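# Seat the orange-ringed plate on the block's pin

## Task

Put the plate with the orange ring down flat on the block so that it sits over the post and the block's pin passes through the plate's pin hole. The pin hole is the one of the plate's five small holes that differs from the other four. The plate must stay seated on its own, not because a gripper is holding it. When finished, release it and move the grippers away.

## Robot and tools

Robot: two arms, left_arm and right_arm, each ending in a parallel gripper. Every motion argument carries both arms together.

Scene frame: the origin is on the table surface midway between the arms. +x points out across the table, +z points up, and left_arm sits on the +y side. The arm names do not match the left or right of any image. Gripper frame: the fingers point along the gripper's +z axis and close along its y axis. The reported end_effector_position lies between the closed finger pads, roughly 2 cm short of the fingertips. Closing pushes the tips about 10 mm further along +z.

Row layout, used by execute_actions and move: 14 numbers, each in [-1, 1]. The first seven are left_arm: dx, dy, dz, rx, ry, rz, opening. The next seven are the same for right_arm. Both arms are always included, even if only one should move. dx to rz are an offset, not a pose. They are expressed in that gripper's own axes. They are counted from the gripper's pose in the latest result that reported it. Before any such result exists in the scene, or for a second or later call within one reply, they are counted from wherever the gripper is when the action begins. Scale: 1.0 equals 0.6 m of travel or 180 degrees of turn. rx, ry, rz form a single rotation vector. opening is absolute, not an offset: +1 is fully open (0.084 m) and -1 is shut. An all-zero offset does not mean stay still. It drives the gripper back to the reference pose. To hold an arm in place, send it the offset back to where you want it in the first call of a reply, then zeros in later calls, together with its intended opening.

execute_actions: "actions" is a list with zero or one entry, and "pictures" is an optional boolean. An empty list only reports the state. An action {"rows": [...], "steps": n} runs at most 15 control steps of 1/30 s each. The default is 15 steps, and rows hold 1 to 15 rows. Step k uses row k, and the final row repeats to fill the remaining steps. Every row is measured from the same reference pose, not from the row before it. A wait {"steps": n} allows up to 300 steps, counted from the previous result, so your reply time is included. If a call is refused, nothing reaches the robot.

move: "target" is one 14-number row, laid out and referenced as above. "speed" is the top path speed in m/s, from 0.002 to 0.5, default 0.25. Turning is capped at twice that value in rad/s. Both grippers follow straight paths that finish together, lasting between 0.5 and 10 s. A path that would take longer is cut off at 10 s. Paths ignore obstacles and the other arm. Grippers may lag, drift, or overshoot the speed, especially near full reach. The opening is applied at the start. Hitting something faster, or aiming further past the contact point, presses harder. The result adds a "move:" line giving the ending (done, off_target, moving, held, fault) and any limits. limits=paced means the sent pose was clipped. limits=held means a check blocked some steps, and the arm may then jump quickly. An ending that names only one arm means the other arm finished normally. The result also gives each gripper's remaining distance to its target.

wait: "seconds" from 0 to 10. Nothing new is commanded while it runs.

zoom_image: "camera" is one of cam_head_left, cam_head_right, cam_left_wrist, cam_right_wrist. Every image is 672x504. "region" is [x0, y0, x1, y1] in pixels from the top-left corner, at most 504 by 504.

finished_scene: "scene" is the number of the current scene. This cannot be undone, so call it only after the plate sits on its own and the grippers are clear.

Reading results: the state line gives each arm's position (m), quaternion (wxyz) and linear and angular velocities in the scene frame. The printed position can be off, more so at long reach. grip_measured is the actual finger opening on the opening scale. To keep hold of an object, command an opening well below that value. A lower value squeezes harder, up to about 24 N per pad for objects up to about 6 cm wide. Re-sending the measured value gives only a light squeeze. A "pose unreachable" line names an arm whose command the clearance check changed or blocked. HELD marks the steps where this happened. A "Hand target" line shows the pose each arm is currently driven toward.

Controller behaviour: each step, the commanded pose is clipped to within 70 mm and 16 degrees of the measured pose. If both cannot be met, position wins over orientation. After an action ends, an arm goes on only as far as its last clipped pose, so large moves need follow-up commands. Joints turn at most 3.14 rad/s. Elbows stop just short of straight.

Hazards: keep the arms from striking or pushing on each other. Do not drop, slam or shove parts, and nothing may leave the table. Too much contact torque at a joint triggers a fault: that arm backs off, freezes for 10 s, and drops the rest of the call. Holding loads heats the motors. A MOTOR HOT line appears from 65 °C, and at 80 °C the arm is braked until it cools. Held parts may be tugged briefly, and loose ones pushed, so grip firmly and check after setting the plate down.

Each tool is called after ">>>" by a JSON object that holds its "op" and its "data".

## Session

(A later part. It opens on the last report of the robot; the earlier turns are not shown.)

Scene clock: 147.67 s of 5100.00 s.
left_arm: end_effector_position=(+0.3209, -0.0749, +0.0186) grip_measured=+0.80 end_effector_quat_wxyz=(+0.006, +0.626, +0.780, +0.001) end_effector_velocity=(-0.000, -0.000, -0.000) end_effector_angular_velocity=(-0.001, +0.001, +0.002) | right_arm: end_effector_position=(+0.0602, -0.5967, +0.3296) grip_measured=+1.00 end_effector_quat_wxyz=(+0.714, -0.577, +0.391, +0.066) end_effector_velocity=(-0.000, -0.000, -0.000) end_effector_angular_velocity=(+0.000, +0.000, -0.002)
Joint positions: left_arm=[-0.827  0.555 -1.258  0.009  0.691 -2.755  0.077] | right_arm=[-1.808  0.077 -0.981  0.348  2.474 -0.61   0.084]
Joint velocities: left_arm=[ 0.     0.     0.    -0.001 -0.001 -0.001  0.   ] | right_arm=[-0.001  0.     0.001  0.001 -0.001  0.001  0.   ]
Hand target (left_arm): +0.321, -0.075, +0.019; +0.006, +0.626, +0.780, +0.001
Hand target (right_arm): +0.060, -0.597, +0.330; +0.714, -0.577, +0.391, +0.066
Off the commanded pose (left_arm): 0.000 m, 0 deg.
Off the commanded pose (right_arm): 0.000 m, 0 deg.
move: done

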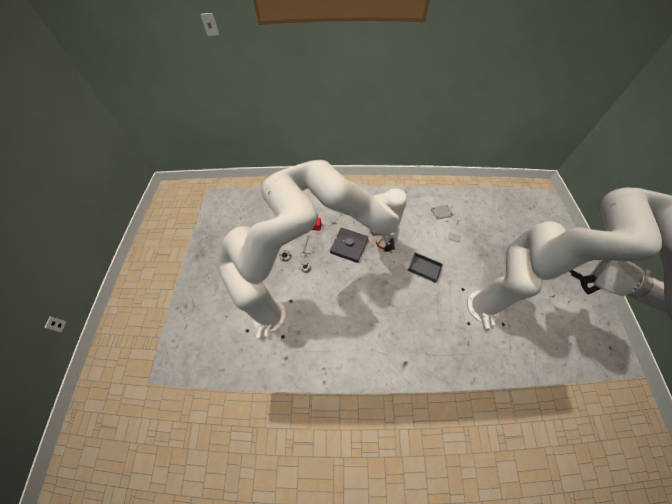

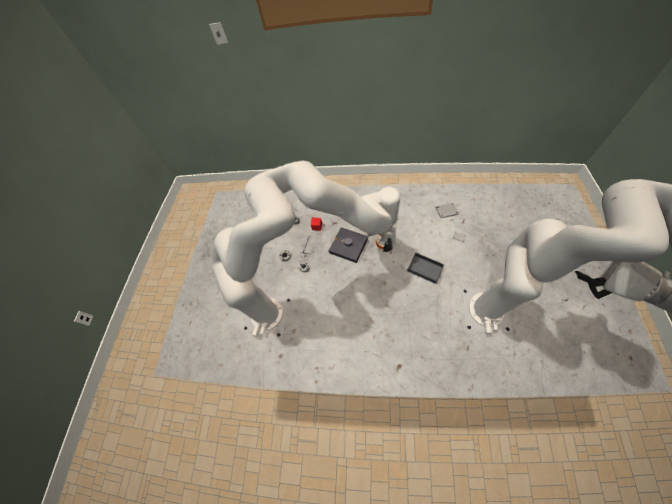

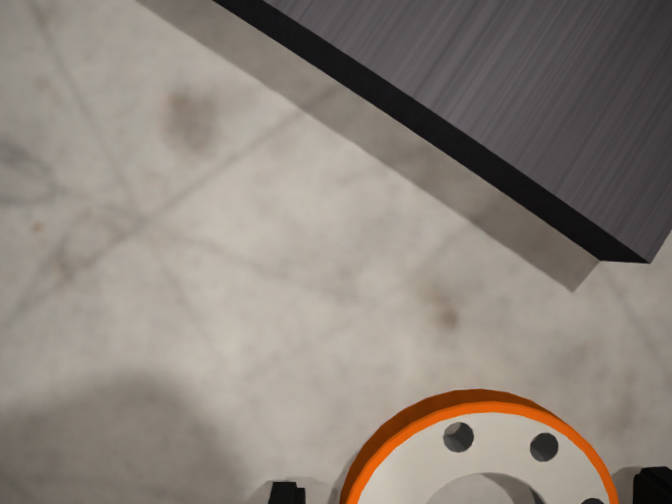

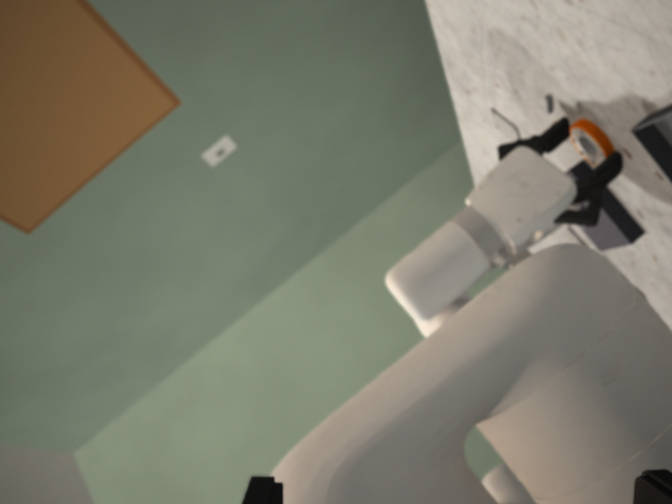

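>>> {"op": "move", "data": {"target": [0,0,-0.08,0,0,0,1,0,0,0,0,0,0,1], "speed": 0.15}}

>>> {"op": "move", "data": {"target": [0.249,0.0245,0,0,0,0,1,0,0,0,0,0,0,1], "speed": 0.25}}

>>> {"op": "move", "data": {"target": [0,0,0.029,0,0,0,1,0,0,0,0,0,0,1], "speed": 0.04}}

Scene clock: 155.07 s of 5100.00 s.
left_arm: end_effector_position=(+0.3202, -0.0743, +0.0659) grip_measured=+1.00 end_effector_quat_wxyz=(+0.006, +0.626, +0.780, +0.001) end_effector_velocity=(+0.001, -0.001, +0.004) end_effector_angular_velocity=(-0.005, -0.001, +0.003) | right_arm: end_effector_position=(+0.0602, -0.5967, +0.3296) grip_measured=+1.00 end_effector_quat_wxyz=(+0.714, -0.577, +0.391, +0.066) end_effector_velocity=(+0.000, -0.000, +0.000) end_effector_angular_velocity=(-0.001, -0.001, -0.001)
Joint positions: left_arm=[-0.828  0.461 -1.267  0.008  0.796 -2.754  0.084] | right_arm=[-1.808  0.077 -0.981  0.348  2.474 -0.61   0.084]
Joint velocities: left_arm=[ 0.001 -0.006 -0.004 -0.002  0.005 -0.     0.   ] | right_arm=[-0.    -0.    -0.     0.001 -0.    -0.001  0.   ]
Hand target (left_arm): +0.320, -0.075, +0.067; +0.006, +0.626, +0.780, +0.001
Hand target (right_arm): +0.060, -0.597, +0.330; +0.714, -0.577, +0.391, +0.066
Off the commanded pose (left_arm): 0.001 m, 0 deg.
Off the commanded pose (right_arm): 0.000 m, 0 deg.
After step 90, 3.57 s passed at rest.
move: done

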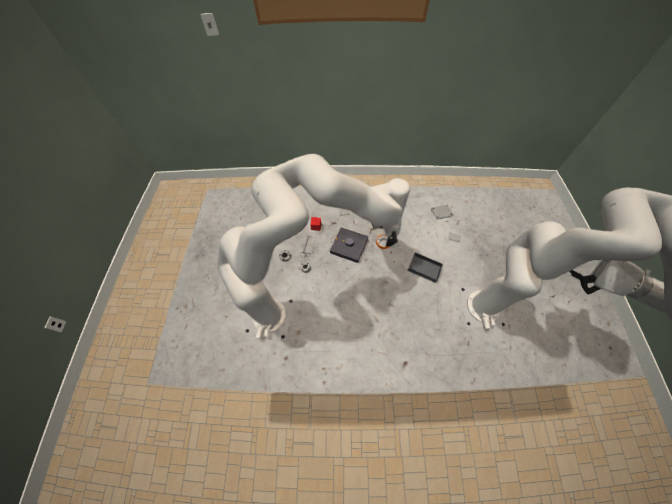

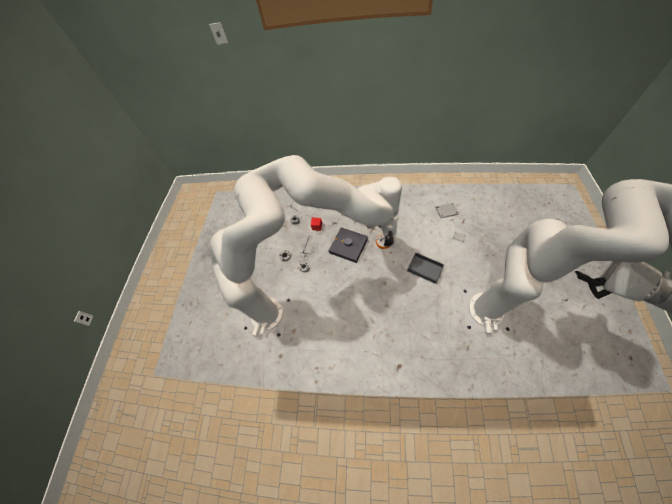

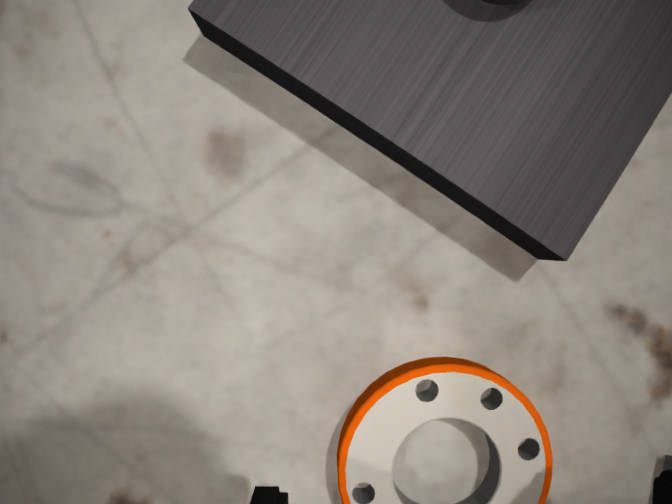

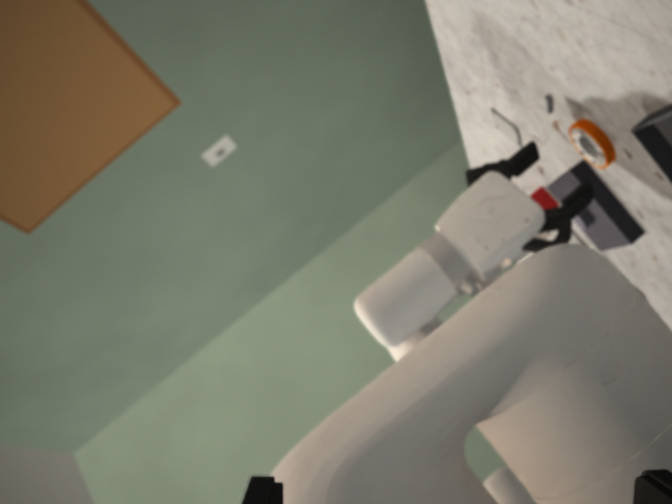

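Scene clock: 156.23 s of 5100.00 s.
left_arm: end_effector_position=(+0.3018, +0.0743, +0.0648) grip_measured=+1.00 end_effector_quat_wxyz=(+0.006, +0.626, +0.780, +0.001) end_effector_velocity=(-0.001, +0.003, -0.000) end_effector_angular_velocity=(+0.001, +0.001, -0.000) | right_arm: end_effector_position=(+0.0602, -0.5967, +0.3296) grip_measured=+1.00 end_effector_quat_wxyz=(+0.714, -0.577, +0.391, +0.066) end_effector_velocity=(+0.000, +0.000, +0.000) end_effector_angular_velocity=(+0.000, -0.001, +0.001)
Joint positions: left_arm=[-0.662  0.103 -0.741  0.006  0.627 -2.588  0.084] | right_arm=[-1.808  0.077 -0.981  0.348  2.474 -0.61   0.084]
Joint velocities: left_arm=[ 0.004 -0.006  0.01  -0.    -0.003  0.004  0.   ] | right_arm=[ 0.001 -0.     0.    -0.     0.    -0.    -0.   ]
Hand target (left_arm): +0.302, +0.075, +0.065; +0.006, +0.626, +0.780, +0.001
Hand target (right_arm): +0.060, -0.597, +0.330; +0.714, -0.577, +0.391, +0.066
Off the commanded pose (left_arm): 0.001 m, 0 deg.
Off the commanded pose (right_arm): 0.000 m, 0 deg.
move: done

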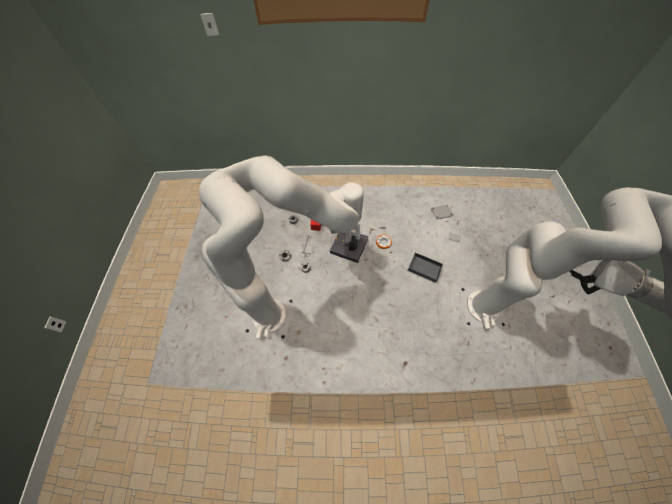

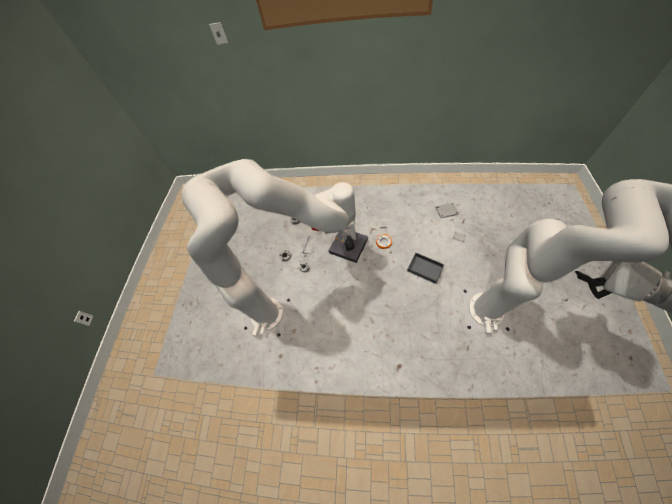

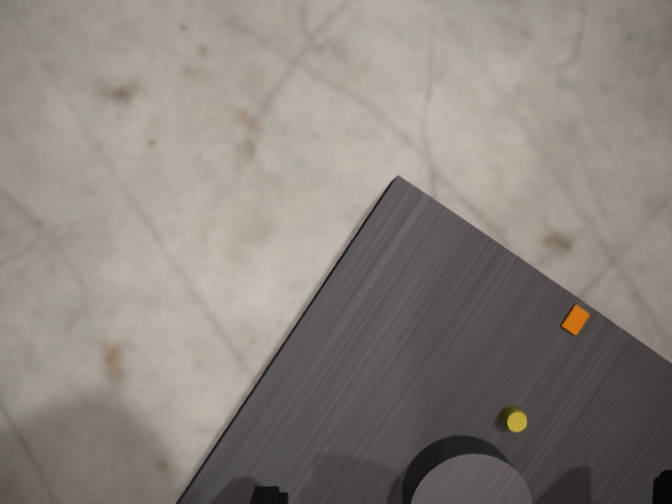

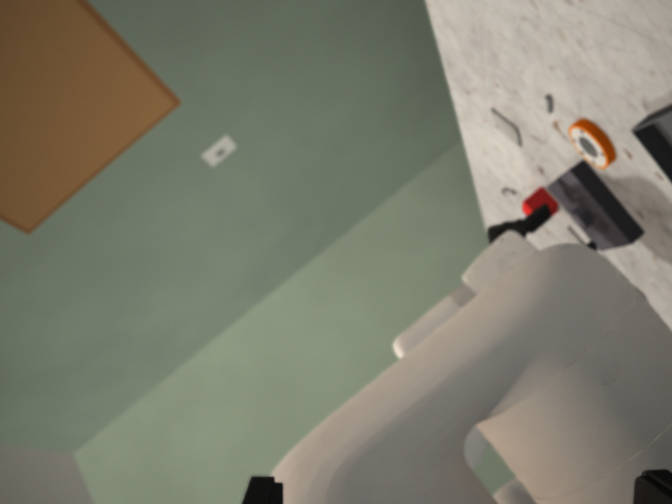

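Scene clock: 157.00 s of 5100.00 s.
left_arm: end_effector_position=(+0.3021, +0.0741, +0.0476) grip_measured=+1.00 end_effector_quat_wxyz=(+0.006, +0.626, +0.780, +0.001) end_effector_velocity=(+0.001, -0.000, -0.001) end_effector_angular_velocity=(-0.003, -0.002, +0.002) | right_arm: end_effector_position=(+0.0602, -0.5967, +0.3296) grip_measured=+1.00 end_effector_quat_wxyz=(+0.714, -0.577, +0.391, +0.066) end_effector_velocity=(-0.000, -0.000, +0.000) end_effector_angular_velocity=(-0.000, -0.000, -0.002)
Joint positions: left_arm=[-0.662  0.147 -0.734  0.007  0.576 -2.589  0.084] | right_arm=[-1.808  0.077 -0.981  0.348  2.474 -0.61   0.084]
Joint velocities: left_arm=[ 0.002  0.004 -0.001 -0.    -0.006 -0.     0.   ] | right_arm=[-0.001 -0.    -0.     0.001  0.     0.    -0.   ]
Hand target (left_arm): +0.302, +0.074, +0.047; +0.006, +0.626, +0.780, +0.001
Hand target (right_arm): +0.060, -0.597, +0.330; +0.714, -0.577, +0.391, +0.066
Off the commanded pose (left_arm): 0.000 m, 0 deg.
Off the commanded pose (right_arm): 0.000 m, 0 deg.
move: done

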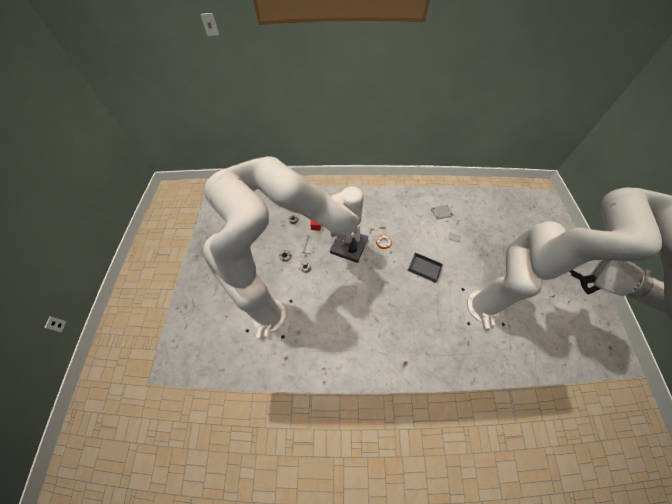

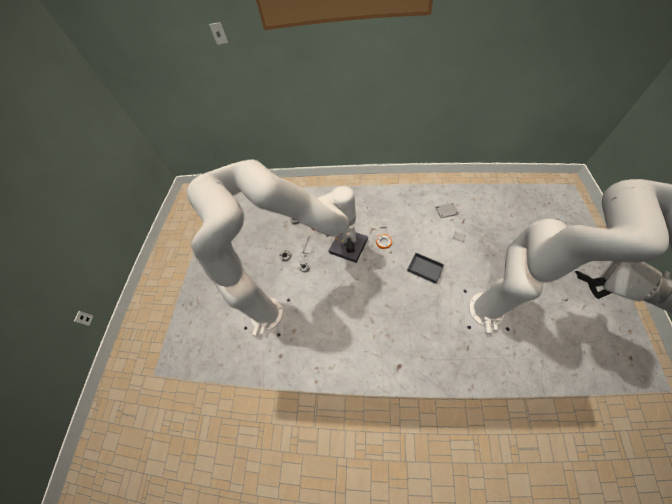

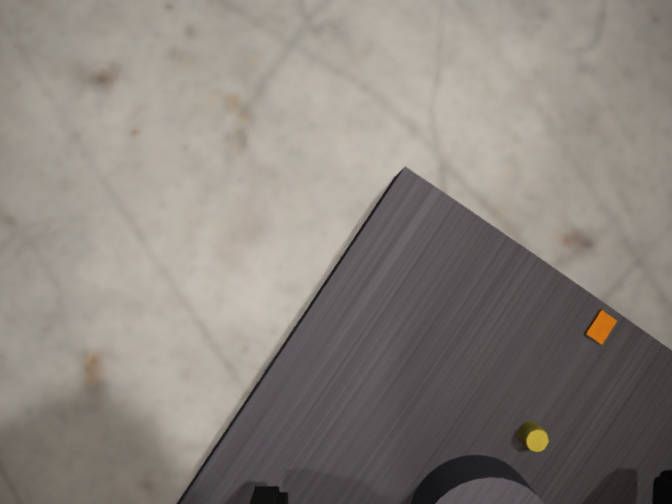

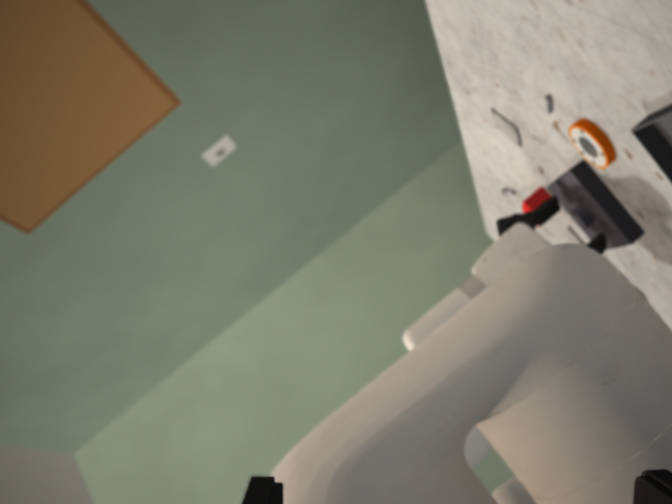

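>>> {"op": "zoom_image", "data": {"camera": "cam_left_wrist", "region": [400, 400, 600, 504]}}

Region (400, 400, 600, 504) of cam_left_wrist's 672x504 image, scaled by 2.520, with more detail than that image has; it fills the top 262 rows of this view, and the rest is white.

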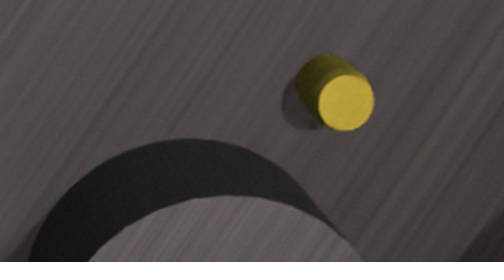

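>>> {"op": "move", "data": {"target": [-0.2492,-0.0231,-0.008,0,0,0,0.85,0,0,0,0,0,0,1], "speed": 0.25}}

>>> {"op": "move", "data": {"target": [0,0,0.0565,0,0,0,0.85,0,0,0,0,0,0,1], "speed": 0.05}}

Scene clock: 178.33 s of 5100.00 s.
left_arm: end_effector_position=(+0.3212, -0.0745, +0.0536) grip_measured=+0.85 end_effector_quat_wxyz=(+0.006, +0.626, +0.780, +0.001) end_effector_velocity=(+0.001, -0.002, +0.000) end_effector_angular_velocity=(+0.000, +0.000, +0.000) | right_arm: end_effector_position=(+0.0602, -0.5967, +0.3296) grip_measured=+1.00 end_effector_quat_wxyz=(+0.714, -0.577, +0.391, +0.066) end_effector_velocity=(+0.000, +0.000, +0.000) end_effector_angular_velocity=(-0.000, -0.001, +0.001)
Joint positions: left_arm=[-0.826  0.486 -1.265  0.008  0.769 -2.753  0.078] | right_arm=[-1.808  0.077 -0.981  0.348  2.474 -0.61   0.084]
Joint velocities: left_arm=[-0.001  0.006 -0.011 -0.     0.005 -0.001 -0.   ] | right_arm=[ 0.001  0.     0.     0.001  0.    -0.    -0.   ]
Hand target (left_arm): +0.321, -0.075, +0.054; +0.006, +0.626, +0.779, +0.001
Hand target (right_arm): +0.060, -0.597, +0.330; +0.714, -0.577, +0.391, +0.066
Off the commanded pose (left_arm): 0.001 m, 0 deg.
Off the commanded pose (right_arm): 0.000 m, 0 deg.
After step 90, 17.13 s passed at rest.
move: done

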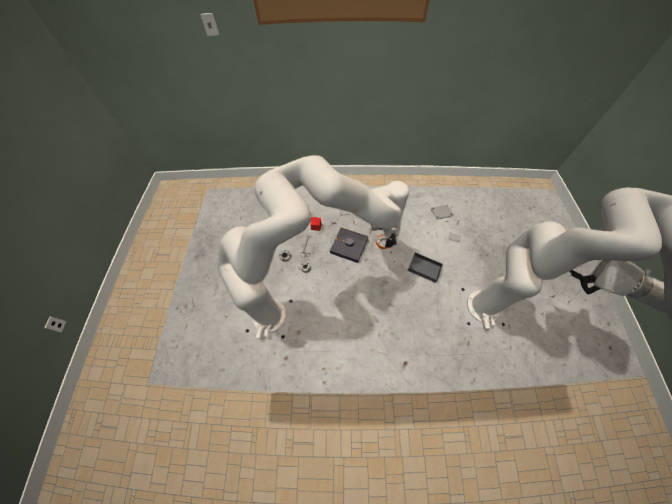

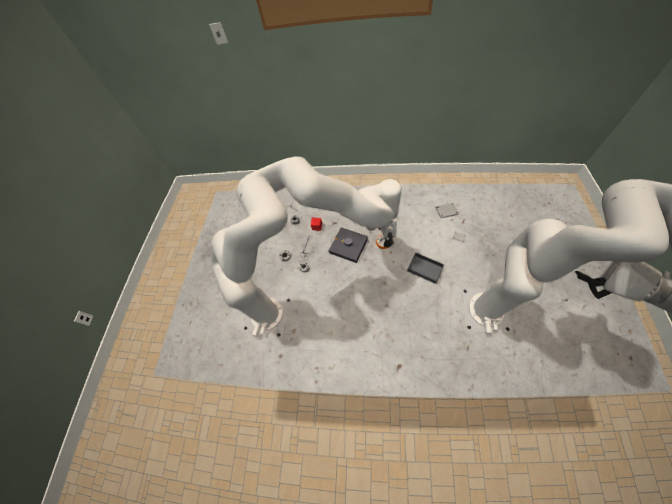

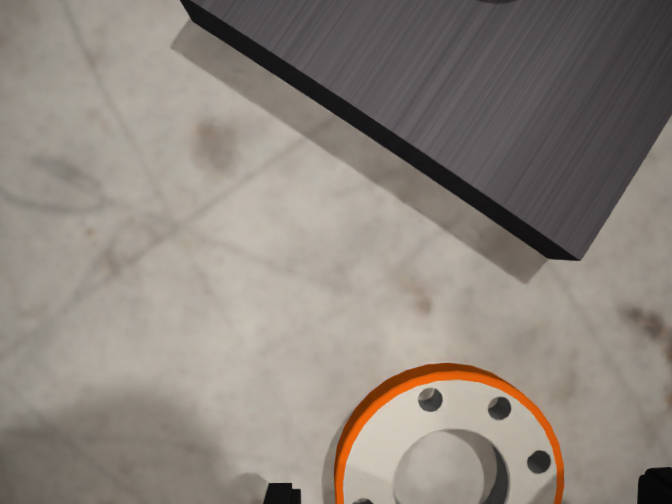

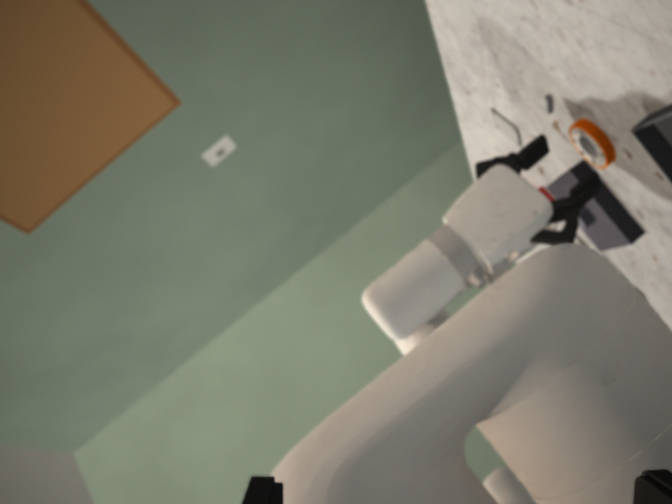

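Scene clock: 179.33 s of 5100.00 s.
left_arm: end_effector_position=(+0.3217, -0.0748, +0.0201) grip_measured=+0.85 end_effector_quat_wxyz=(+0.006, +0.626, +0.780, +0.001) end_effector_velocity=(+0.001, +0.000, -0.001) end_effector_angular_velocity=(-0.000, -0.001, +0.001) | right_arm: end_effector_position=(+0.0602, -0.5967, +0.3296) grip_measured=+1.00 end_effector_quat_wxyz=(+0.714, -0.577, +0.391, +0.066) end_effector_velocity=(-0.000, -0.000, +0.000) end_effector_angular_velocity=(-0.000, -0.001, -0.000)
Joint positions: left_arm=[-0.826  0.553 -1.26   0.009  0.696 -2.754  0.078] | right_arm=[-1.808  0.077 -0.981  0.348  2.474 -0.61   0.084]
Joint velocities: left_arm=[ 0.001  0.003 -0.001  0.001 -0.003 -0.001  0.   ] | right_arm=[-0.    -0.    -0.     0.     0.    -0.001 -0.   ]
Hand target (left_arm): +0.322, -0.075, +0.020; +0.006, +0.626, +0.780, +0.001
Hand target (right_arm): +0.060, -0.597, +0.330; +0.714, -0.577, +0.391, +0.066
Off the commanded pose (left_arm): 0.001 m, 0 deg.
Off the commanded pose (right_arm): 0.000 m, 0 deg.
move: done

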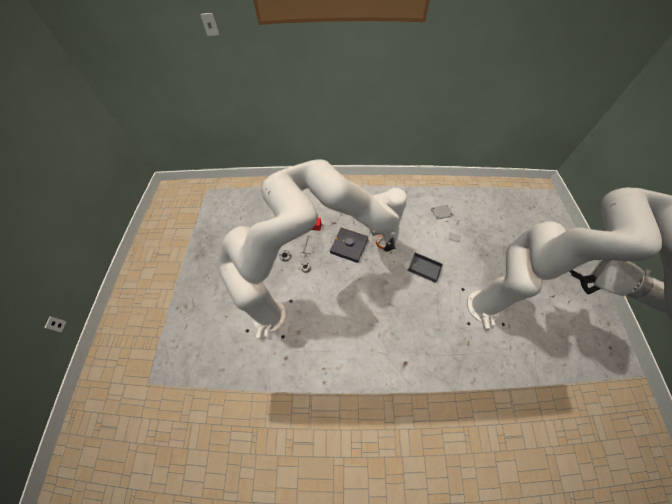

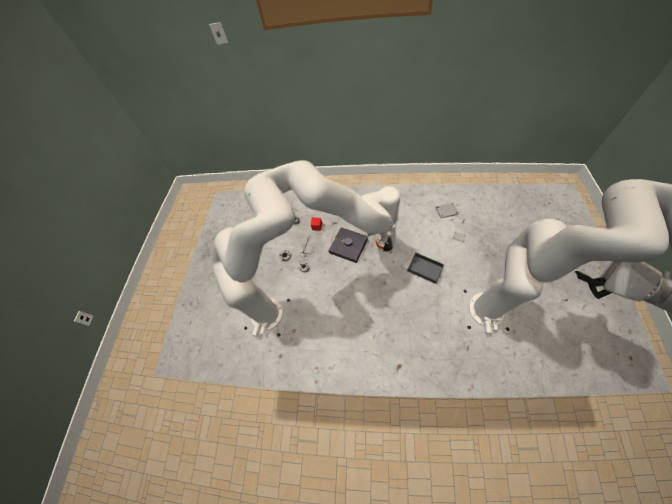

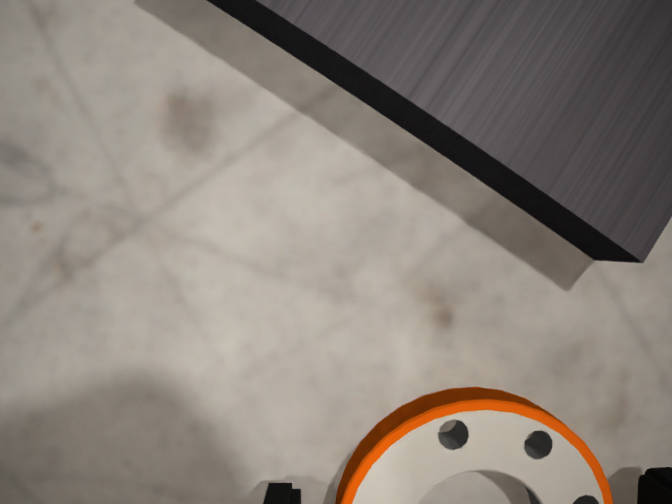

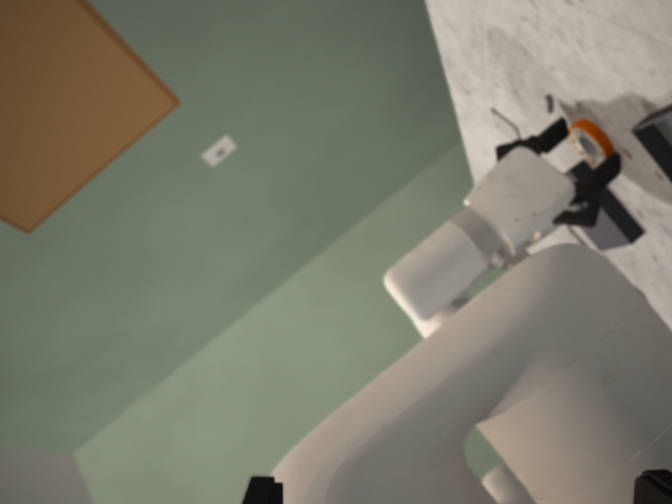

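>>> {"op": "move", "data": {"target": [0,0,0.0025,0,0,0,0.85,0,0,0,0,0,0,1], "speed": 0.02}}

>>> {"op": "move", "data": {"target": [0,0,0,0,0,0,-0.6,0,0,0,0,0,0,1], "speed": 0.02}}

>>> {"op": "zoom_image", "data": {"camera": "cam_left_wrist", "region": [400, 400, 600, 504]}}

Scene clock: 184.53 s of 5100.00 s.
left_arm: end_effector_position=(+0.3217, -0.0749, +0.0187) grip_measured=+0.85 end_effector_quat_wxyz=(+0.006, +0.626, +0.780, +0.001) end_effector_velocity=(+0.000, +0.000, -0.000) end_effector_angular_velocity=(+0.000, +0.000, +0.001) | right_arm: end_effector_position=(+0.0602, -0.5967, +0.3296) grip_measured=+1.00 end_effector_quat_wxyz=(+0.714, -0.577, +0.391, +0.066) end_effector_velocity=(+0.000, -0.000, -0.000) end_effector_angular_velocity=(-0.001, -0.001, -0.002)
Joint positions: left_arm=[-0.826  0.556 -1.26   0.009  0.693 -2.754  0.078] | right_arm=[-1.808  0.077 -0.981  0.348  2.474 -0.61   0.084]
Joint velocities: left_arm=[ 0.001  0.001 -0.    -0.001  0.     0.     0.   ] | right_arm=[-0.001  0.     0.     0.001 -0.001 -0.001 -0.   ]
Hand target (left_arm): +0.322, -0.075, +0.019; +0.006, +0.626, +0.780, +0.001
Hand target (right_arm): +0.060, -0.597, +0.330; +0.714, -0.577, +0.391, +0.066
Off the commanded pose (left_arm): 0.000 m, 0 deg.
Off the commanded pose (right_arm): 0.000 m, 0 deg.
After step 90, 1.50 s passed at rest.
move: done

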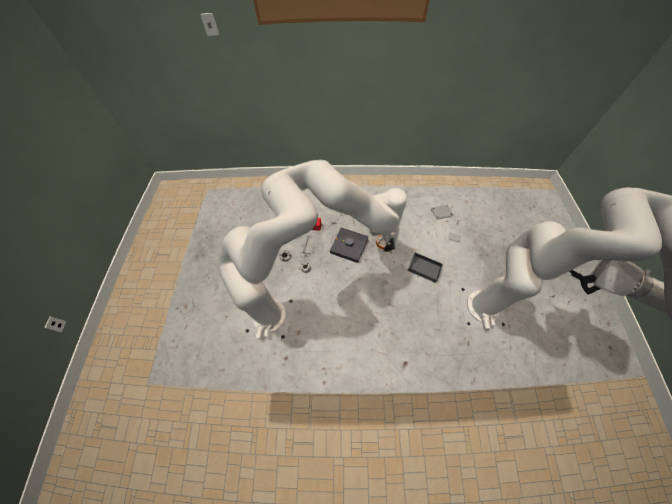

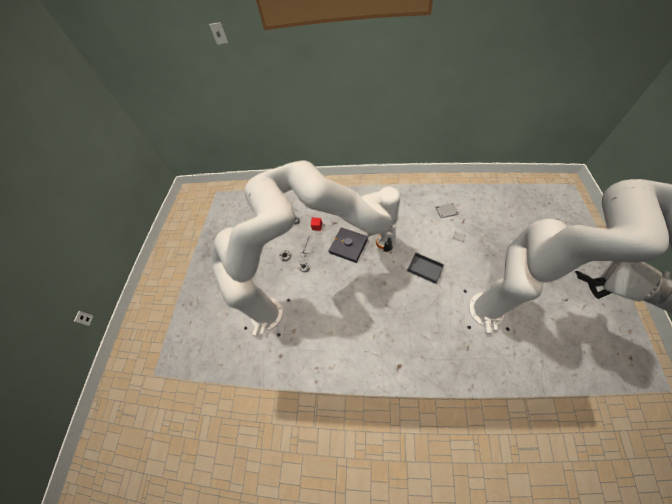

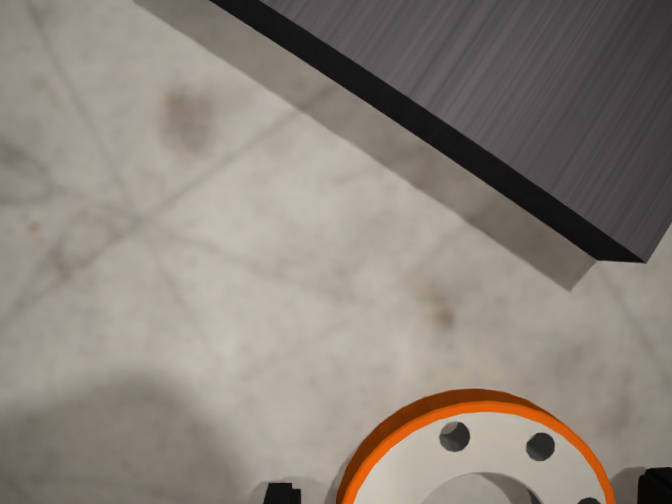

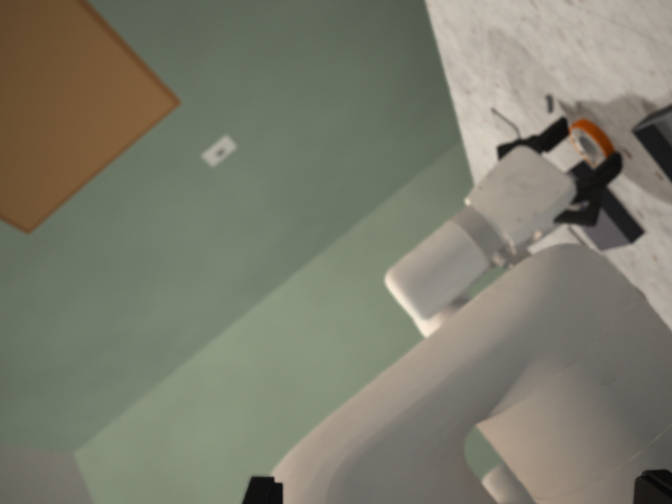

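Scene clock: 185.03 s of 5100.00 s.
left_arm: end_effector_position=(+0.3218, -0.0749, +0.0188) grip_measured=+0.45 end_effector_quat_wxyz=(+0.006, +0.626, +0.780, +0.001) end_effector_velocity=(-0.000, -0.000, -0.000) end_effector_angular_velocity=(+0.000, -0.000, -0.002) | right_arm: end_effector_position=(+0.0602, -0.5967, +0.3296) grip_measured=+1.00 end_effector_quat_wxyz=(+0.714, -0.577, +0.391, +0.066) end_effector_velocity=(+0.000, -0.000, +0.000) end_effector_angular_velocity=(+0.001, -0.002, -0.000)
Joint positions: left_arm=[-0.826  0.556 -1.26   0.009  0.693 -2.754  0.063] | right_arm=[-1.808  0.077 -0.981  0.348  2.474 -0.61   0.084]
Joint velocities: left_arm=[-0.001  0.     0.     0.001 -0.     0.001  0.   ] | right_arm=[ 0.    -0.    -0.     0.001  0.002 -0.     0.   ]
Hand target (left_arm): +0.322, -0.075, +0.019; +0.006, +0.626, +0.780, +0.001
Hand target (right_arm): +0.060, -0.597, +0.330; +0.714, -0.577, +0.391, +0.066
Off the commanded pose (left_arm): 0.000 m, 0 deg.
Off the commanded pose (right_arm): 0.000 m, 0 deg.
move: done

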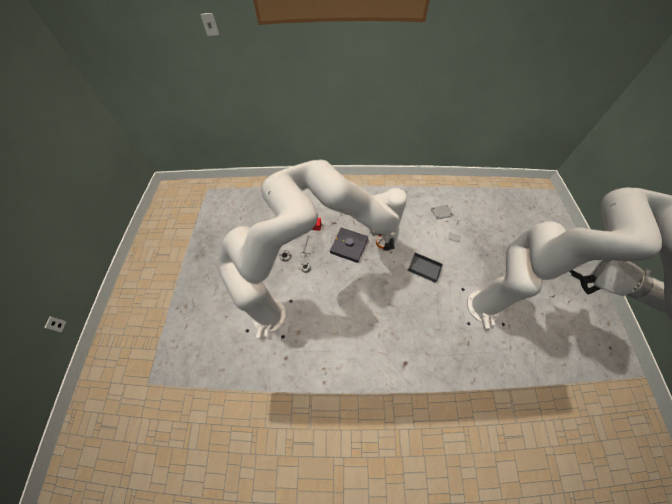

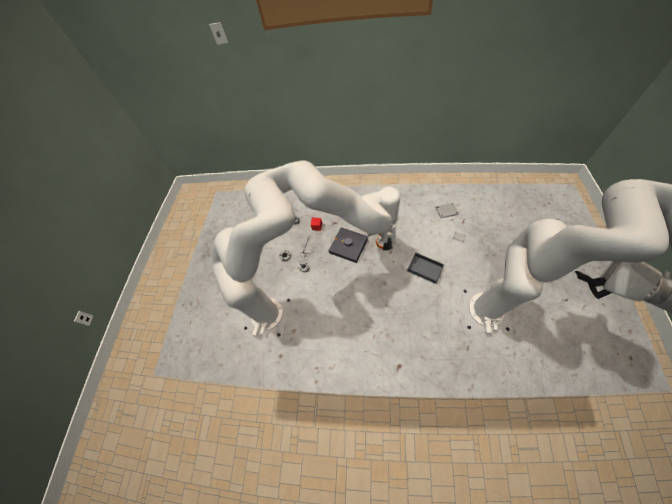

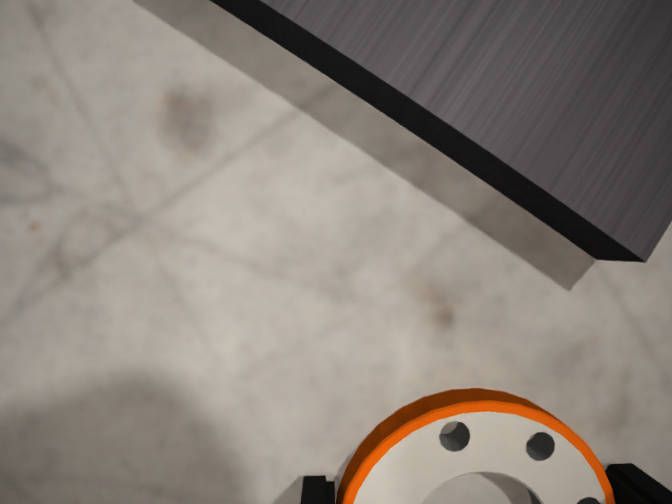

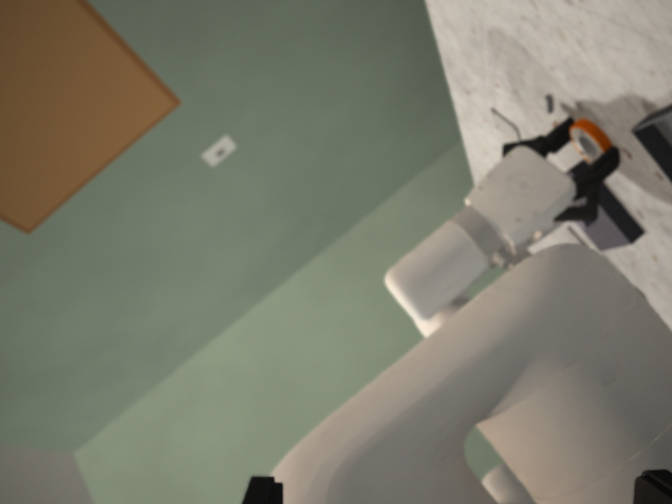

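Region (400, 400, 600, 504) of cam_left_wrist's 672x504 image, scaled by 2.520, with more detail than that image has; it fills the top 262 rows of this view, and the rest is white.

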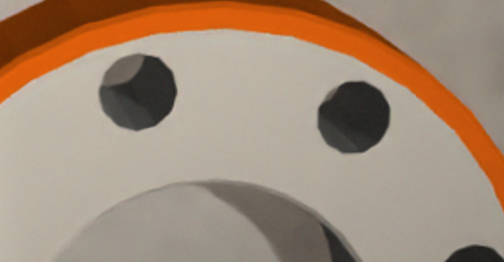

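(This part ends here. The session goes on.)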